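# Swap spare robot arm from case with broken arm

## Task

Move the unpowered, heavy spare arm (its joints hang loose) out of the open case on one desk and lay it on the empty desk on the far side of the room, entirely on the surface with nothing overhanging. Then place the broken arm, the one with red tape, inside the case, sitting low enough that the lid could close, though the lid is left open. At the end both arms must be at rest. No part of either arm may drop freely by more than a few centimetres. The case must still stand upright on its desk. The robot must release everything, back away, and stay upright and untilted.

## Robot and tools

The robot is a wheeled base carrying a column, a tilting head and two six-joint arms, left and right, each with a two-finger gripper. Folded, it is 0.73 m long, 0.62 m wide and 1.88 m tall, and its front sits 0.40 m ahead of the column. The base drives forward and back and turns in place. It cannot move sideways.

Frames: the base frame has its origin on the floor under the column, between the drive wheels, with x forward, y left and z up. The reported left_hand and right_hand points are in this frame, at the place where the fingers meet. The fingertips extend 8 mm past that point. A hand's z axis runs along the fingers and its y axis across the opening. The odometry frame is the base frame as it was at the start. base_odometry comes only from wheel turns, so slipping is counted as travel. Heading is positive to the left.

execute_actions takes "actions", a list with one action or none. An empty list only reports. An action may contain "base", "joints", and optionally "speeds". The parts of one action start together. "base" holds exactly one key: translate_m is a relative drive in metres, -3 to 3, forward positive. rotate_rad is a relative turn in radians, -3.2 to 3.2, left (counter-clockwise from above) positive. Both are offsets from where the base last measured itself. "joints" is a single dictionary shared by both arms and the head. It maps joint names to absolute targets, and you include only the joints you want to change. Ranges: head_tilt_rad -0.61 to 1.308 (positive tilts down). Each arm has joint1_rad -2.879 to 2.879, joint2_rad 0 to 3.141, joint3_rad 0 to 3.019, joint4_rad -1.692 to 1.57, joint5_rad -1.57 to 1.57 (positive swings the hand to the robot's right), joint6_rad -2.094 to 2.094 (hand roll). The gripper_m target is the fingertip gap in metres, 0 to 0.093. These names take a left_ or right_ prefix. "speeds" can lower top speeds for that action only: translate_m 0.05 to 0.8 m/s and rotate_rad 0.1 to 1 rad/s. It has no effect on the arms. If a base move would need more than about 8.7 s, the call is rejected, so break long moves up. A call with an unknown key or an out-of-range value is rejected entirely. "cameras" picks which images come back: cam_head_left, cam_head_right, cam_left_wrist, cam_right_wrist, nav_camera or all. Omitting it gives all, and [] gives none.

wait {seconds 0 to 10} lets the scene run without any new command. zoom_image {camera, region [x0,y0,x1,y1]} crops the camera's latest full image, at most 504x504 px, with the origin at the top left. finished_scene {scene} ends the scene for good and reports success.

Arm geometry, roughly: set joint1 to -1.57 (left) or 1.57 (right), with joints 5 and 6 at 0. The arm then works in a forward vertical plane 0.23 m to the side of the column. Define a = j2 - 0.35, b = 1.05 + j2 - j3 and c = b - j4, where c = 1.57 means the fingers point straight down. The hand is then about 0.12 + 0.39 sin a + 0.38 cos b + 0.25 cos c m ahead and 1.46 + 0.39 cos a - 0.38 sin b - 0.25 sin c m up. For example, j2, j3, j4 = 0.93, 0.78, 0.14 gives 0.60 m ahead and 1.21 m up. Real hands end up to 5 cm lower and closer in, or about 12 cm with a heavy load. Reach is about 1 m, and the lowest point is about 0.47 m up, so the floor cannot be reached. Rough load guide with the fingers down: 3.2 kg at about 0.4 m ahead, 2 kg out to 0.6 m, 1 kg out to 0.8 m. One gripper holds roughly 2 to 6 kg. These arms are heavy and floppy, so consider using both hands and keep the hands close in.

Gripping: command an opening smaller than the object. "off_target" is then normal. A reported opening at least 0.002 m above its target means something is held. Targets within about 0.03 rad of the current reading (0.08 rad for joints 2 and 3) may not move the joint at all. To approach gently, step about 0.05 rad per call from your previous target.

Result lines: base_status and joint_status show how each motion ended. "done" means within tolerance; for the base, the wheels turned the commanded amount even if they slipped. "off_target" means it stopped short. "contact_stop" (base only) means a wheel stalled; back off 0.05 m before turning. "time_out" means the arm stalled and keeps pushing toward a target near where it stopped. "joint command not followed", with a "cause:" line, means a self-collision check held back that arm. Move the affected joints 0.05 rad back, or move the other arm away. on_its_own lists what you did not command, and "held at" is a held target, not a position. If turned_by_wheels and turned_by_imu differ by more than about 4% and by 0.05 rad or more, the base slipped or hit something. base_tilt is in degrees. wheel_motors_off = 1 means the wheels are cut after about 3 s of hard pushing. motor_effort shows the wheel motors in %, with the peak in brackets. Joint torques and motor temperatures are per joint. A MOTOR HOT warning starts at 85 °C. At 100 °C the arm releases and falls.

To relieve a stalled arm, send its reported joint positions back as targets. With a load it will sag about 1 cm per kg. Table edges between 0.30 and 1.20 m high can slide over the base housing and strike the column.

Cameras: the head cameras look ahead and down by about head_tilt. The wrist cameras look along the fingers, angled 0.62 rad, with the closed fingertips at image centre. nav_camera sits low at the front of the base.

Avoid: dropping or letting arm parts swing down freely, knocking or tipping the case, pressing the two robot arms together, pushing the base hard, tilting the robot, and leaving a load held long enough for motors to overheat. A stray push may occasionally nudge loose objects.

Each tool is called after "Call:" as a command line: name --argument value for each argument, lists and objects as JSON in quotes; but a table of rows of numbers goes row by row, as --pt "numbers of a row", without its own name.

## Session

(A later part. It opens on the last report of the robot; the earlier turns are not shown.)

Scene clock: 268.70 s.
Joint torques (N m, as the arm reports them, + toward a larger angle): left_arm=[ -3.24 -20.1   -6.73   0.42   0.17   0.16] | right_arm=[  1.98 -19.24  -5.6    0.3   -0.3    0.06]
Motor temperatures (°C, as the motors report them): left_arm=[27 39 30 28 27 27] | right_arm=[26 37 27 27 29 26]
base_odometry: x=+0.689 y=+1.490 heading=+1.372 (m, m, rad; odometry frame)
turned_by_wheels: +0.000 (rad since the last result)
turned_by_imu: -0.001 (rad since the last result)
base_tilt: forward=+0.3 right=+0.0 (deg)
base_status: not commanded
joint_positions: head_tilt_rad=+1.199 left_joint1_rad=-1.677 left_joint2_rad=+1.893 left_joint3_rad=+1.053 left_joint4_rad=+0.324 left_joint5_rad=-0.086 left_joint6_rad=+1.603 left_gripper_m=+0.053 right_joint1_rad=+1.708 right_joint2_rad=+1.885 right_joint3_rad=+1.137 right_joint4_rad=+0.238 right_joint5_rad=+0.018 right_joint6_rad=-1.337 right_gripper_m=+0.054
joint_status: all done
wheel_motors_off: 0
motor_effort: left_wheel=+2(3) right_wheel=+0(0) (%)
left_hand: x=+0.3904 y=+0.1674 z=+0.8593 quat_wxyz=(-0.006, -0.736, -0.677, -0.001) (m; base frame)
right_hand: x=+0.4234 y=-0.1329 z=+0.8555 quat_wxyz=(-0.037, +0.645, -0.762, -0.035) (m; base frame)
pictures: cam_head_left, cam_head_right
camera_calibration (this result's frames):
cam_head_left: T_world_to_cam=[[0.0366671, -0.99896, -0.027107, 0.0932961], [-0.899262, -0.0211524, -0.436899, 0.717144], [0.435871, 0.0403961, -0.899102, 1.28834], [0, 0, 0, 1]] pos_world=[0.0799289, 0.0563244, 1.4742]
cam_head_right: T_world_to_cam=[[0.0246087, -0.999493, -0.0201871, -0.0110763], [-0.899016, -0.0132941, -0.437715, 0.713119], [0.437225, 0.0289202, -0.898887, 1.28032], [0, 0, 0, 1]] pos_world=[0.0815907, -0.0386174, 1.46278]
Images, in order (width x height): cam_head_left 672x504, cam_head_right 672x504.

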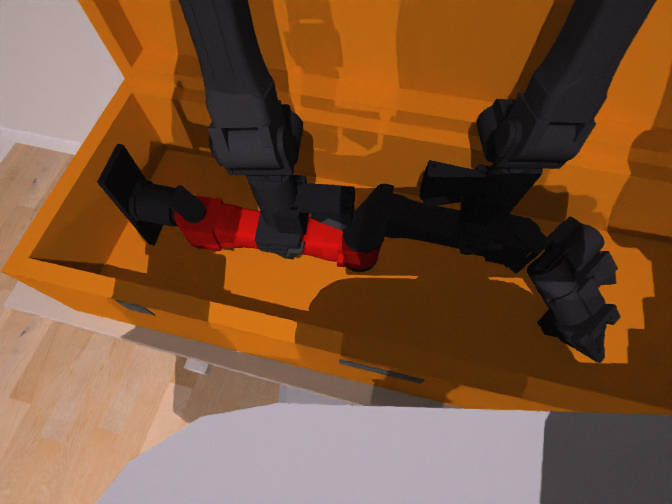

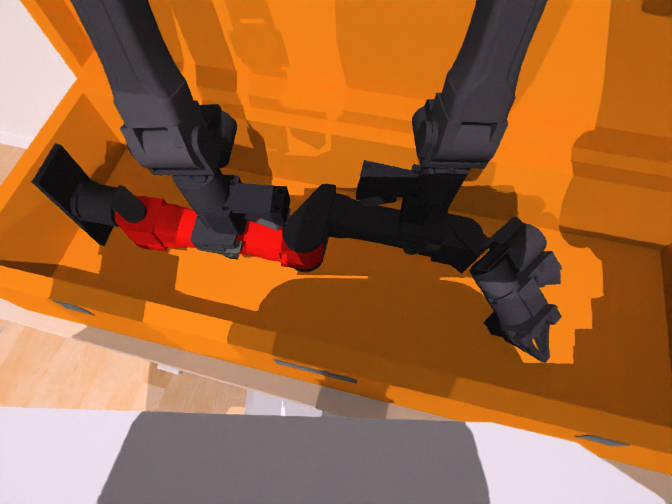

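Call:
execute_actions --actions '[{"joints": {"left_joint1_rad": -1.69, "left_joint2_rad": 1.885, "left_joint3_rad": 1.08, "left_joint4_rad": 0.328, "left_joint5_rad": -0.076, "left_joint6_rad": 1.614, "right_joint1_rad": 1.698, "right_joint2_rad": 1.917, "right_joint3_rad": 1.182, "right_joint4_rad": 0.238, "right_joint5_rad": 0.012, "right_joint6_rad": -1.33}}]' --cameras '["cam_head_left", "cam_head_right"]'

Scene clock: 270.80 s.
Joint torques (N m, as the arm reports them, + toward a larger angle): left_arm=[ -3.92 -20.23  -6.71   0.2   -0.33   0.23] | right_arm=[  1.73 -17.6   -4.44   0.15  -0.62   0.08]
Motor temperatures (°C, as the motors report them): left_arm=[27 39 31 28 27 27] | right_arm=[26 37 27 27 29 26]
base_odometry: x=+0.689 y=+1.490 heading=+1.372 (m, m, rad; odometry frame)
turned_by_wheels: +0.000 (rad since the last result)
turned_by_imu: -0.001 (rad since the last result)
base_tilt: forward=+0.3 right=-0.1 (deg)
base_status: not commanded
joint_positions: head_tilt_rad=+1.199 left_joint1_rad=-1.669 left_joint2_rad=+1.969 left_joint3_rad=+1.131 left_joint4_rad=+0.324 left_joint5_rad=-0.066 left_joint6_rad=+1.601 left_gripper_m=+0.053 right_joint1_rad=+1.703 right_joint2_rad=+1.945 right_joint3_rad=+1.202 right_joint4_rad=+0.238 right_joint5_rad=+0.021 right_joint6_rad=-1.343 right_gripper_m=+0.054
joint_status: all done
wheel_motors_off: 0
motor_effort: left_wheel=+3(4) right_wheel=-3(1) (%)
left_hand: x=+0.3907 y=+0.1670 z=+0.8294 quat_wxyz=(-0.011, -0.734, -0.679, +0.003) (m; base frame)
right_hand: x=+0.4268 y=-0.1339 z=+0.8318 quat_wxyz=(-0.037, +0.647, -0.761, -0.031) (m; base frame)
pictures: cam_head_left, cam_head_right
camera_calibration (this result's frames):
cam_head_left: T_world_to_cam=[[0.0366671, -0.99896, -0.027107, 0.0932961], [-0.899262, -0.0211524, -0.436899, 0.717144], [0.435871, 0.0403961, -0.899102, 1.28834], [0, 0, 0, 1]] pos_world=[0.0799289, 0.0563244, 1.4742]
cam_head_right: T_world_to_cam=[[0.0246087, -0.999493, -0.0201871, -0.0110763], [-0.899016, -0.0132941, -0.437715, 0.713119], [0.437225, 0.0289202, -0.898887, 1.28032], [0, 0, 0, 1]] pos_world=[0.0815907, -0.0386174, 1.46278]
Images, in order (width x height): cam_head_left 672x504, cam_head_right 672x504.

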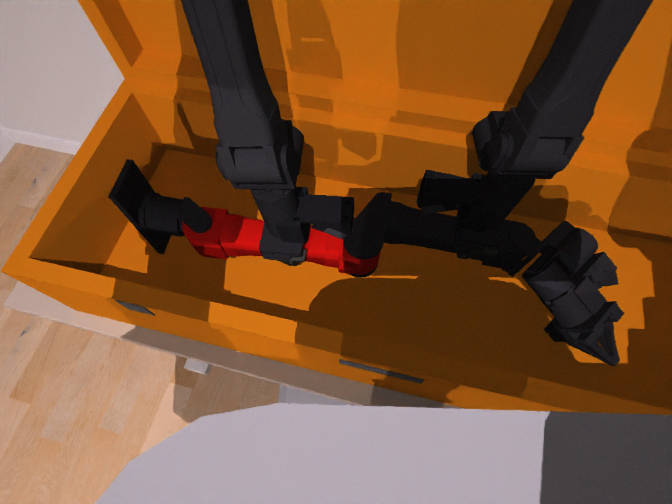

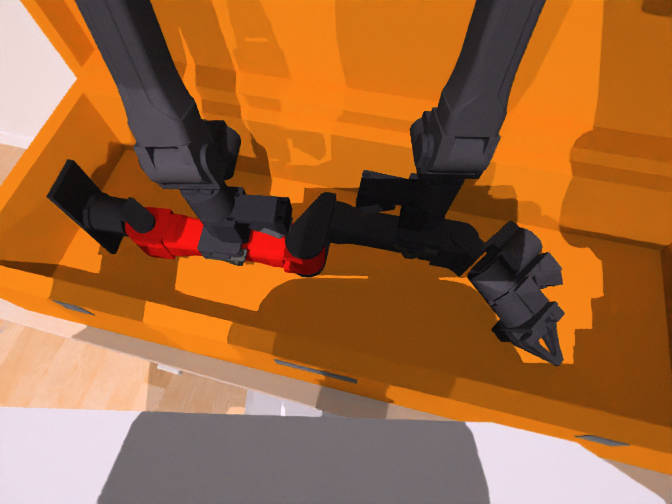

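Call:
execute_actions --actions '[{"joints": {"left_joint1_rad": -1.685, "left_joint2_rad": 1.939, "left_joint3_rad": 1.136, "left_joint4_rad": 0.32, "left_joint5_rad": -0.073, "left_joint6_rad": 1.615, "right_joint1_rad": 1.696, "right_joint2_rad": 1.99, "right_joint3_rad": 1.248, "right_joint4_rad": 0.232, "right_joint5_rad": 0.01, "right_joint6_rad": -1.332}}]' --cameras '["cam_head_left", "cam_head_right"]'

Scene clock: 273.37 s.
Joint torques (N m, as the arm reports them, + toward a larger angle): left_arm=[ -3.32 -20.04  -6.78  -0.05   0.09   0.2 ] | right_arm=[  1.53 -17.2   -5.14  -0.18  -0.19   0.09]
Motor temperatures (°C, as the motors report them): left_arm=[27 39 31 28 27 27] | right_arm=[26 37 27 27 29 26]
base_odometry: x=+0.689 y=+1.490 heading=+1.372 (m, m, rad; odometry frame)
turned_by_wheels: +0.000 (rad since the last result)
turned_by_imu: -0.001 (rad since the last result)
base_tilt: forward=+0.2 right=-0.1 (deg)
base_status: not commanded
joint_positions: head_tilt_rad=+1.199 left_joint1_rad=-1.664 left_joint2_rad=+2.025 left_joint3_rad=+1.186 left_joint4_rad=+0.324 left_joint5_rad=-0.076 left_joint6_rad=+1.604 left_gripper_m=+0.053 right_joint1_rad=+1.701 right_joint2_rad=+2.018 right_joint3_rad=+1.275 right_joint4_rad=+0.238 right_joint5_rad=+0.008 right_joint6_rad=-1.345 right_gripper_m=+0.054
joint_status: all done
wheel_motors_off: 0
motor_effort: left_wheel=+3(3) right_wheel=-2(3) (%)
left_hand: x=+0.3884 y=+0.1704 z=+0.8078 quat_wxyz=(-0.005, -0.734, -0.679, -0.001) (m; base frame)
right_hand: x=+0.4248 y=-0.1302 z=+0.8039 quat_wxyz=(-0.040, +0.647, -0.761, -0.035) (m; base frame)
pictures: cam_head_left, cam_head_right
camera_calibration (this result's frames):
cam_head_left: T_world_to_cam=[[0.0366671, -0.99896, -0.027107, 0.0932961], [-0.899262, -0.0211524, -0.436899, 0.717144], [0.435871, 0.0403961, -0.899102, 1.28834], [0, 0, 0, 1]] pos_world=[0.0799289, 0.0563244, 1.4742]
cam_head_right: T_world_to_cam=[[0.0246087, -0.999493, -0.0201871, -0.0110763], [-0.899016, -0.0132941, -0.437715, 0.713119], [0.437225, 0.0289202, -0.898887, 1.28032], [0, 0, 0, 1]] pos_world=[0.0815907, -0.0386174, 1.46278]
Images, in order (width x height): cam_head_left 672x504, cam_head_right 672x504.

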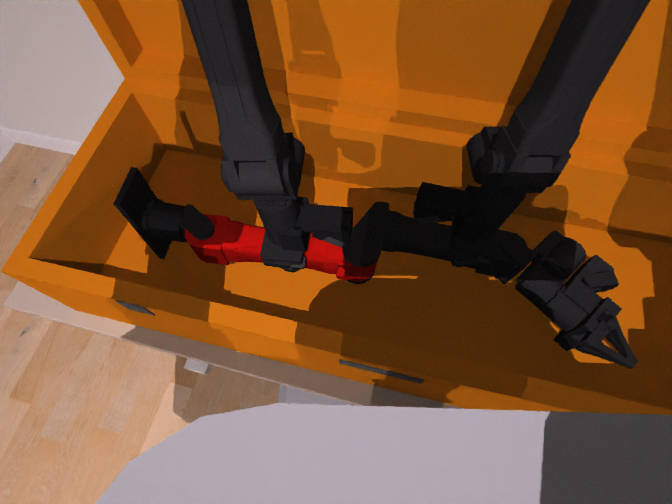

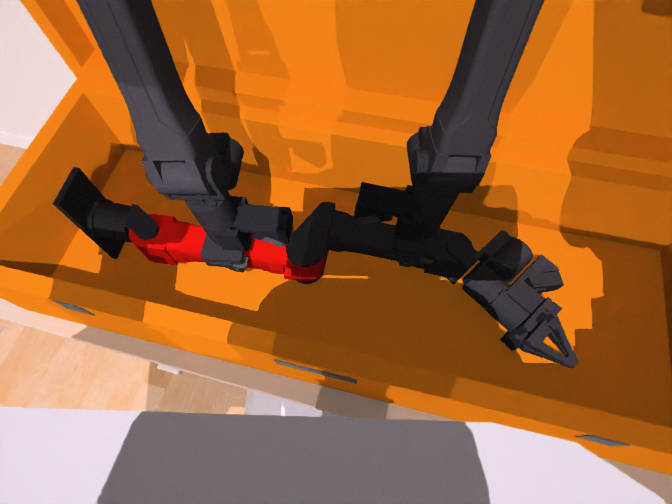

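Call:
execute_actions --actions '[{"joints": {"left_joint1_rad": -1.68, "left_joint2_rad": 1.979, "left_joint3_rad": 1.182, "left_joint4_rad": 0.312, "left_joint5_rad": -0.072, "left_joint6_rad": 1.612, "right_joint1_rad": 1.696, "right_joint2_rad": 2.03, "right_joint3_rad": 1.292, "right_joint4_rad": 0.226, "right_joint5_rad": 0.008, "right_joint6_rad": -1.336}}]' --cameras '["cam_head_right"]'

Scene clock: 274.80 s.
Joint torques (N m, as the arm reports them, + toward a larger angle): left_arm=[ -3.33 -18.41  -4.58  -0.43   0.29   0.14] | right_arm=[  1.83 -16.26  -3.74  -0.33  -0.22   0.04]
Motor temperatures (°C, as the motors report them): left_arm=[27 39 31 28 27 27] | right_arm=[26 37 27 27 29 26]
base_odometry: x=+0.689 y=+1.490 heading=+1.372 (m, m, rad; odometry frame)
turned_by_wheels: +0.000 (rad since the last result)
turned_by_imu: +0.000 (rad since the last result)
base_tilt: forward=+0.3 right=-0.1 (deg)
base_status: not commanded
joint_positions: head_tilt_rad=+1.199 left_joint1_rad=-1.663 left_joint2_rad=+2.044 left_joint3_rad=+1.208 left_joint4_rad=+0.323 left_joint5_rad=-0.080 left_joint6_rad=+1.606 left_gripper_m=+0.053 right_joint1_rad=+1.700 right_joint2_rad=+2.045 right_joint3_rad=+1.305 right_joint4_rad=+0.236 right_joint5_rad=+0.006 right_joint6_rad=-1.345 right_gripper_m=+0.053
joint_status: all done
wheel_motors_off: 0
motor_effort: left_wheel=+2(3) right_wheel=-2(0) (%)
left_hand: x=+0.3901 y=+0.1713 z=+0.8003 quat_wxyz=(-0.005, -0.735, -0.678, -0.005) (m; base frame)
right_hand: x=+0.4255 y=-0.1292 z=+0.7935 quat_wxyz=(-0.041, +0.646, -0.761, -0.035) (m; base frame)
pictures: cam_head_right
camera_calibration (this result's frames):
cam_head_right: T_world_to_cam=[[0.0246087, -0.999493, -0.0201871, -0.0110763], [-0.899016, -0.0132941, -0.437715, 0.713119], [0.437225, 0.0289202, -0.898887, 1.28032], [0, 0, 0, 1]] pos_world=[0.0815907, -0.0386174, 1.46278]
Images, in order (width x height): cam_head_right 672x504.

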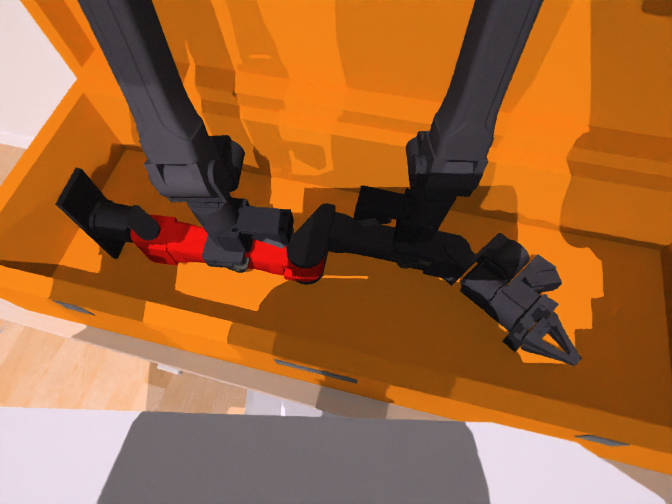

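Touching down. Set targets to reported, then release.

Call:
execute_actions --actions '[{"joints": {"left_joint1_rad": -1.663, "left_joint2_rad": 2.047, "left_joint3_rad": 1.208, "left_joint4_rad": 0.323, "left_joint5_rad": -0.08, "left_joint6_rad": 1.606, "right_joint1_rad": 1.70, "right_joint2_rad": 2.048, "right_joint3_rad": 1.305, "right_joint4_rad": 0.236, "right_joint5_rad": 0.006, "right_joint6_rad": -1.345}}]' --cameras '[]'

Call:
execute_actions --actions '[{"joints": {"left_gripper_m": 0.075, "right_gripper_m": 0.075}}]' --cameras '["cam_head_right", "cam_left_wrist", "cam_right_wrist"]'

Scene clock: 276.37 s.
Joint torques (N m, as the arm reports them, + toward a larger angle): left_arm=[ -1.88 -12.97  -2.67   0.05   0.06   0.07] | right_arm=[  2.11 -14.91  -2.52   0.15  -0.3   -0.03]
Motor temperatures (°C, as the motors report them): left_arm=[27 39 31 28 27 27] | right_arm=[26 37 27 27 29 26]
base_odometry: x=+0.689 y=+1.490 heading=+1.372 (m, m, rad; odometry frame)
turned_by_wheels: +0.000 (rad since the last result)
turned_by_imu: -0.001 (rad since the last result)
base_tilt: forward=+0.3 right=-0.1 (deg)
base_status: not commanded
joint_positions: head_tilt_rad=+1.199 left_joint1_rad=-1.663 left_joint2_rad=+2.046 left_joint3_rad=+1.210 left_joint4_rad=+0.323 left_joint5_rad=-0.082 left_joint6_rad=+1.606 left_gripper_m=+0.053 right_joint1_rad=+1.700 right_joint2_rad=+2.045 right_joint3_rad=+1.306 right_joint4_rad=+0.236 right_joint5_rad=+0.006 right_joint6_rad=-1.346 right_gripper_m=+0.053
joint_status: all done
wheel_motors_off: 0
motor_effort: left_wheel=+2(3) right_wheel=-4(4) (%)
left_hand: x=+0.3898 y=+0.1719 z=+0.7995 quat_wxyz=(-0.004, -0.735, -0.678, -0.005) (m; base frame)
right_hand: x=+0.4257 y=-0.1292 z=+0.7934 quat_wxyz=(-0.041, +0.647, -0.761, -0.035) (m; base frame)
pictures: none
No camera images: the call's "cameras" was empty. Leave "cameras" out to get every camera's image.

Scene clock: 277.03 s.
Joint torques (N m, as the arm reports them, + toward a larger angle): left_arm=[ -1.62 -13.09  -2.68  -0.05   0.09   0.08] | right_arm=[  1.82 -14.32  -2.72   0.14  -0.29  -0.03]
Motor temperatures (°C, as the motors report them): left_arm=[27 39 31 28 27 27] | right_arm=[26 37 27 27 29 26]
base_odometry: x=+0.689 y=+1.490 heading=+1.372 (m, m, rad; odometry frame)
turned_by_wheels: +0.000 (rad since the last result)
turned_by_imu: +0.000 (rad since the last result)
base_tilt: forward=+0.2 right=-0.1 (deg)
base_status: not commanded
joint_positions: head_tilt_rad=+1.199 left_joint1_rad=-1.663 left_joint2_rad=+2.046 left_joint3_rad=+1.210 left_joint4_rad=+0.323 left_joint5_rad=-0.082 left_joint6_rad=+1.606 left_gripper_m=+0.075 right_joint1_rad=+1.700 right_joint2_rad=+2.045 right_joint3_rad=+1.306 right_joint4_rad=+0.236 right_joint5_rad=+0.006 right_joint6_rad=-1.345 right_gripper_m=+0.075
joint_status: all done
wheel_motors_off: 0
motor_effort: left_wheel=+3(3) right_wheel=+0(0) (%)
left_hand: x=+0.3898 y=+0.1719 z=+0.7995 quat_wxyz=(-0.004, -0.735, -0.678, -0.005) (m; base frame)
right_hand: x=+0.4257 y=-0.1292 z=+0.7934 quat_wxyz=(-0.041, +0.647, -0.761, -0.035) (m; base frame)
pictures: cam_head_right, cam_left_wrist, cam_right_wrist
camera_calibration (this result's frames):
cam_head_right: T_world_to_cam=[[0.0246087, -0.999493, -0.0201871, -0.0110763], [-0.899016, -0.0132941, -0.437715, 0.713119], [0.437225, 0.0289202, -0.898887, 1.28032], [0, 0, 0, 1]] pos_world=[0.0815907, -0.0386174, 1.46278]
cam_left_wrist: T_world_to_cam=[[-0.995438, 0.0943573, -0.0141107, 0.388215], [0.0679936, 0.80537, 0.588859, -0.63591], [0.0669275, 0.585214, -0.808112, 0.644963], [0, 0, 0, 1]] pos_world=[0.386517, 0.0980708, 0.901142]
cam_right_wrist: T_world_to_cam=[[0.982453, -0.18633, -0.00819784, -0.435844], [-0.159728, -0.863258, 0.478825, -0.415554], [-0.0962962, -0.469114, -0.877872, 0.803222], [0, 0, 0, 1]] pos_world=[0.439168, -0.0631388, 0.900531]
Images, in order (width x height): cam_head_right 672x504, cam_left_wrist 672x504, cam_right_wrist 672x504.

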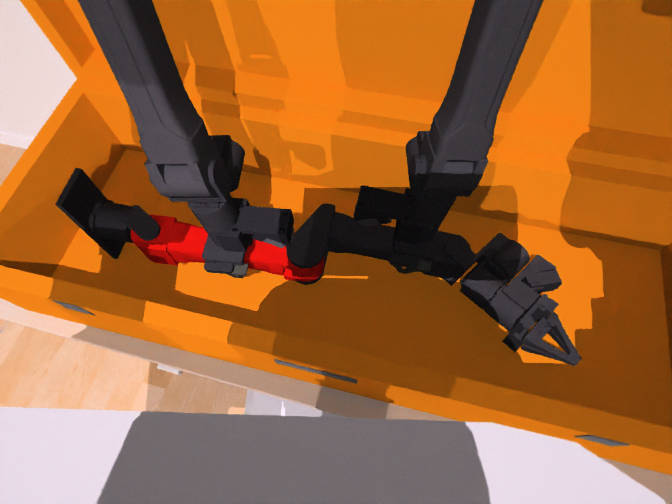

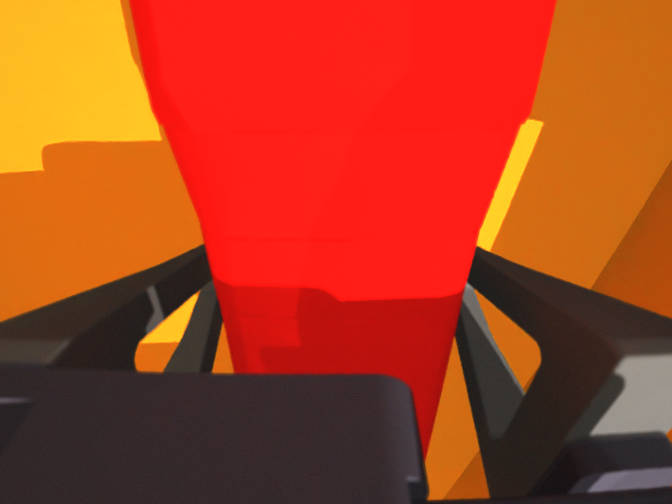

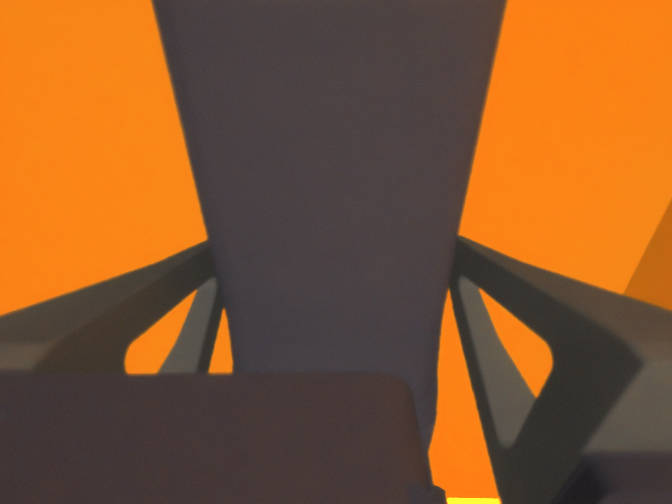

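Call:
execute_actions --actions '[{"joints": {"left_gripper_m": 0.09, "right_gripper_m": 0.09, "left_joint2_rad": 1.94, "left_joint3_rad": 1.105, "right_joint2_rad": 1.938, "right_joint3_rad": 1.2}}]' --cameras '[]'

Call:
execute_actions --actions '[{"joints": {"left_joint2_rad": 1.835, "left_joint3_rad": 1.0, "right_joint2_rad": 1.833, "right_joint3_rad": 1.095}}]' --cameras '[]'

Call:
execute_actions --actions '[{"joints": {"left_joint1_rad": -1.6, "left_joint2_rad": 1.35, "left_joint3_rad": 0.66, "left_joint4_rad": 0.17, "left_joint5_rad": 0.0, "right_joint1_rad": 1.6, "right_joint2_rad": 1.35, "right_joint3_rad": 0.68, "right_joint4_rad": 0.15, "right_joint5_rad": 0.0}}]' --cameras '["cam_head_left", "cam_head_right"]'

Scene clock: 278.93 s.
Joint torques (N m, as the arm reports them, + toward a larger angle): left_arm=[ -1.89 -14.    -2.72   0.03   0.08   0.08] | right_arm=[  2.05 -16.05  -2.52   0.08  -0.29  -0.03]
Motor temperatures (°C, as the motors report them): left_arm=[27 39 30 28 27 27] | right_arm=[26 37 27 27 29 26]
base_odometry: x=+0.689 y=+1.490 heading=+1.372 (m, m, rad; odometry frame)
turned_by_wheels: +0.000 (rad since the last result)
turned_by_imu: -0.001 (rad since the last result)
base_tilt: forward=+0.3 right=-0.1 (deg)
base_status: not commanded
joint_positions: head_tilt_rad=+1.199 left_joint1_rad=-1.663 left_joint2_rad=+1.949 left_joint3_rad=+1.107 left_joint4_rad=+0.323 left_joint5_rad=-0.082 left_joint6_rad=+1.606 left_gripper_m=+0.090 right_joint1_rad=+1.700 right_joint2_rad=+1.947 right_joint3_rad=+1.203 right_joint4_rad=+0.236 right_joint5_rad=+0.006 right_joint6_rad=-1.345 right_gripper_m=+0.090
joint_status: all done
wheel_motors_off: 0
motor_effort: left_wheel=+2(3) right_wheel=-2(0) (%)
left_hand: x=+0.3891 y=+0.1749 z=+0.8372 quat_wxyz=(-0.002, -0.735, -0.678, -0.003) (m; base frame)
right_hand: x=+0.4260 y=-0.1334 z=+0.8310 quat_wxyz=(-0.040, +0.647, -0.761, -0.037) (m; base frame)
pictures: none
No camera images: the call's "cameras" was empty. Leave "cameras" out to get every camera's image.

Scene clock: 279.80 s.
Joint torques (N m, as the arm reports them, + toward a larger angle): left_arm=[ -1.65 -13.64  -2.78   0.16   0.08   0.06] | right_arm=[  1.87 -15.63  -2.68   0.08  -0.3   -0.03]
Motor temperatures (°C, as the motors report them): left_arm=[27 39 30 28 27 27] | right_arm=[26 37 27 27 29 26]
base_odometry: x=+0.689 y=+1.490 heading=+1.372 (m, m, rad; odometry frame)
turned_by_wheels: +0.000 (rad since the last result)
turned_by_imu: +0.000 (rad since the last result)
base_tilt: forward=+0.3 right=+0.0 (deg)
base_status: not commanded
joint_positions: head_tilt_rad=+1.199 left_joint1_rad=-1.663 left_joint2_rad=+1.841 left_joint3_rad=+1.004 left_joint4_rad=+0.323 left_joint5_rad=-0.082 left_joint6_rad=+1.606 left_gripper_m=+0.090 right_joint1_rad=+1.700 right_joint2_rad=+1.844 right_joint3_rad=+1.097 right_joint4_rad=+0.236 right_joint5_rad=+0.006 right_joint6_rad=-1.345 right_gripper_m=+0.090
joint_status: all done
wheel_motors_off: 0
motor_effort: left_wheel=+3(3) right_wheel=+1(2) (%)
left_hand: x=+0.3913 y=+0.1781 z=+0.8782 quat_wxyz=(-0.003, -0.735, -0.678, -0.005) (m; base frame)
right_hand: x=+0.4234 y=-0.1381 z=+0.8706 quat_wxyz=(-0.038, +0.647, -0.761, -0.037) (m; base frame)
pictures: none
No camera images: the call's "cameras" was empty. Leave "cameras" out to get every camera's image.

Scene clock: 280.97 s.
Joint torques (N m, as the arm reports them, + toward a larger angle): left_arm=[ -0.81 -11.46  -1.26  -0.15   0.12   0.08] | right_arm=[  0.74 -13.22  -2.26  -0.39  -0.29  -0.03]
Motor temperatures (°C, as the motors report them): left_arm=[27 39 30 28 27 27] | right_arm=[26 36 27 27 29 26]
base_odometry: x=+0.689 y=+1.490 heading=+1.372 (m, m, rad; odometry frame)
turned_by_wheels: +0.000 (rad since the last result)
turned_by_imu: +0.000 (rad since the last result)
base_tilt: forward=+0.3 right=-0.1 (deg)
base_status: not commanded
joint_positions: head_tilt_rad=+1.199 left_joint1_rad=-1.592 left_joint2_rad=+1.342 left_joint3_rad=+0.663 left_joint4_rad=+0.178 left_joint5_rad=-0.003 left_joint6_rad=+1.606 left_gripper_m=+0.090 right_joint1_rad=+1.592 right_joint2_rad=+1.344 right_joint3_rad=+0.687 right_joint4_rad=+0.162 right_joint5_rad=+0.002 right_joint6_rad=-1.345 right_gripper_m=+0.090
joint_status: all done
wheel_motors_off: 0
motor_effort: left_wheel=+3(3) right_wheel=-1(1) (%)
left_hand: x=+0.3932 y=+0.2139 z=+1.0423 quat_wxyz=(-0.014, -0.723, -0.691, -0.003) (m; base frame)
right_hand: x=+0.4033 y=-0.2145 z=+1.0405 quat_wxyz=(-0.016, +0.627, -0.779, +0.002) (m; base frame)
pictures: cam_head_left, cam_head_right
camera_calibration (this result's frames):
cam_head_left: T_world_to_cam=[[0.0366671, -0.99896, -0.027107, 0.0932961], [-0.899262, -0.0211524, -0.436899, 0.717144], [0.435871, 0.0403961, -0.899102, 1.28834], [0, 0, 0, 1]] pos_world=[0.0799289, 0.0563244, 1.4742]
cam_head_right: T_world_to_cam=[[0.0246087, -0.999493, -0.0201871, -0.0110763], [-0.899016, -0.0132941, -0.437715, 0.713119], [0.437225, 0.0289202, -0.898887, 1.28032], [0, 0, 0, 1]] pos_world=[0.0815907, -0.0386174, 1.46278]
Images, in order (width x height): cam_head_left 672x504, cam_head_right 672x504.

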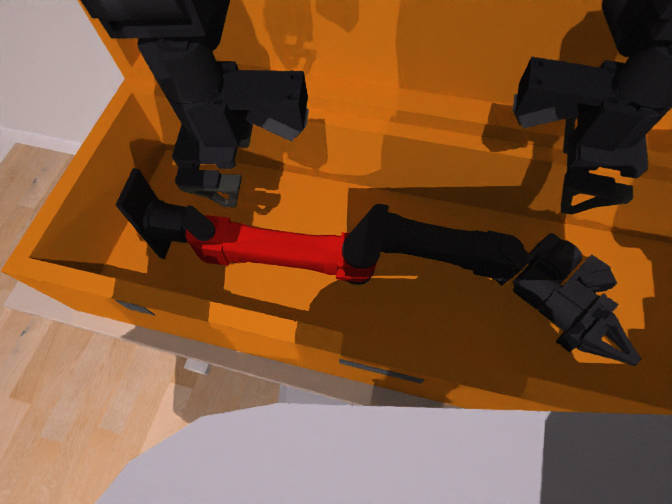

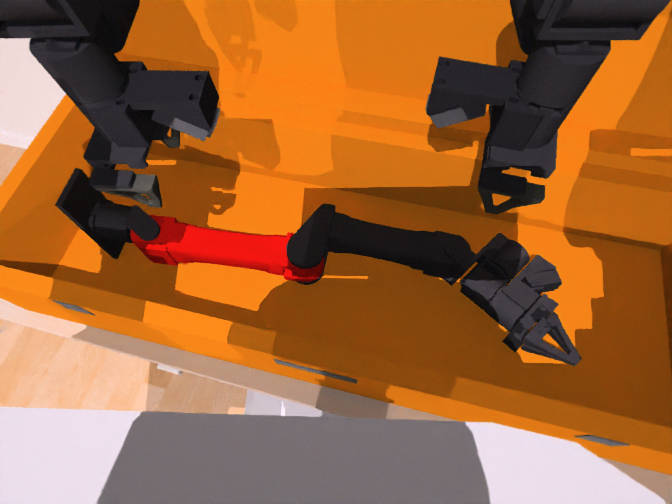

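The broken arm lies flat in the case. Backing away.

Call:
execute_actions --actions '[{"base": {"translate_m": -0.8}, "joints": {"head_tilt_rad": 0.6}}]' --cameras '["cam_head_left", "cam_head_right", "nav_camera"]'

Scene clock: 284.40 s.
Joint torques (N m, as the arm reports them, + toward a larger angle): left_arm=[ -0.94 -11.33  -0.86  -0.34   0.14   0.06] | right_arm=[  0.86 -12.85  -1.46  -0.44  -0.29  -0.03]
Motor temperatures (°C, as the motors report them): left_arm=[27 38 30 28 27 27] | right_arm=[26 36 27 27 29 26]
base_odometry: x=+0.532 y=+0.706 heading=+1.372 (m, m, rad; odometry frame)
turned_by_wheels: +0.000 (rad since the last result)
turned_by_imu: -0.003 (rad since the last result)
base_tilt: forward=+0.3 right=+0.0 (deg)
base_status: done
joint_positions: head_tilt_rad=+0.617 left_joint1_rad=-1.592 left_joint2_rad=+1.342 left_joint3_rad=+0.658 left_joint4_rad=+0.178 left_joint5_rad=-0.003 left_joint6_rad=+1.606 left_gripper_m=+0.090 right_joint1_rad=+1.592 right_joint2_rad=+1.344 right_joint3_rad=+0.679 right_joint4_rad=+0.162 right_joint5_rad=+0.002 right_joint6_rad=-1.345 right_gripper_m=+0.090
joint_status: all done
wheel_motors_off: 0
motor_effort: left_wheel=+0(48) right_wheel=+1(56) (%)
left_hand: x=+0.3899 y=+0.2140 z=+1.0426 quat_wxyz=(-0.012, -0.723, -0.691, -0.001) (m; base frame)
right_hand: x=+0.3981 y=-0.2146 z=+1.0409 quat_wxyz=(-0.013, +0.627, -0.779, +0.000) (m; base frame)
pictures: cam_head_left, cam_head_right, nav_camera
camera_calibration (this result's frames):
cam_head_left: T_world_to_cam=[[0.0455306, -0.99896, -0.00249514, 0.0549507], [-0.511177, -0.0211524, -0.859215, 1.34811], [0.858269, 0.0403961, -0.511608, 0.670479], [0, 0, 0, 1]] pos_world=[0.111167, 0.0563244, 1.50147]
cam_head_right: T_world_to_cam=[[0.0316536, -0.999493, -0.00334098, -0.0373717], [-0.510523, -0.0132941, -0.859762, 1.34365], [0.859282, 0.0289202, -0.510685, 0.661384], [0, 0, 0, 1]] pos_world=[0.11883, -0.0386174, 1.49285]
Images, in order (width x height): cam_head_left 672x504, cam_head_right 672x504, nav_camera 672x504.

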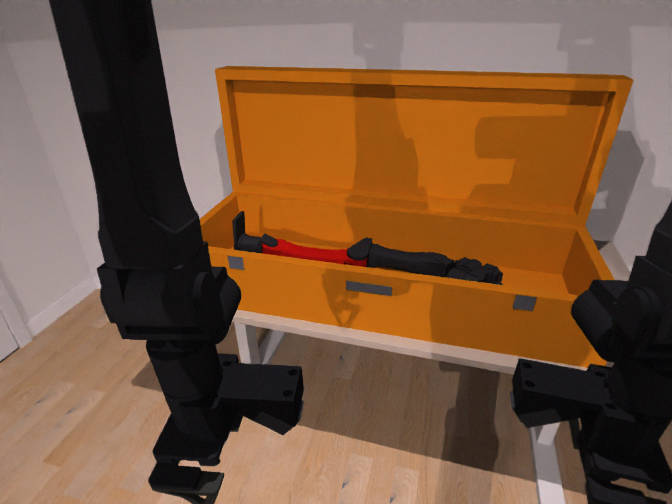

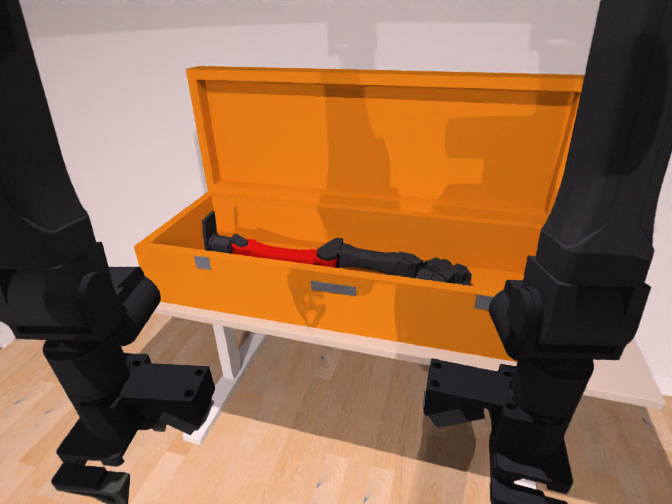

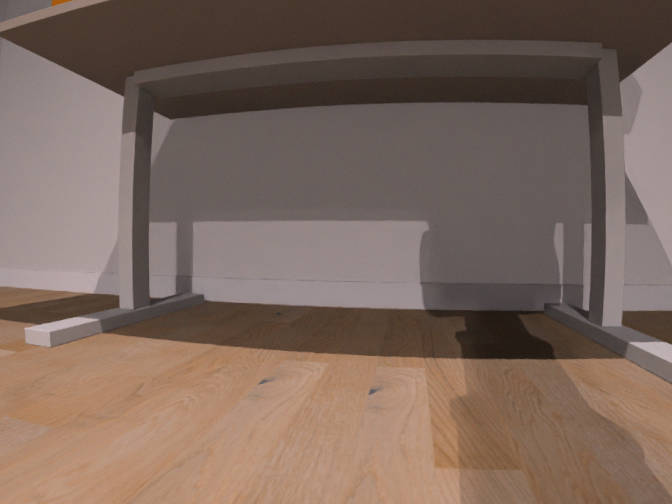

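Call:
finished_scene --scene 2

The scene is finished: the task was done.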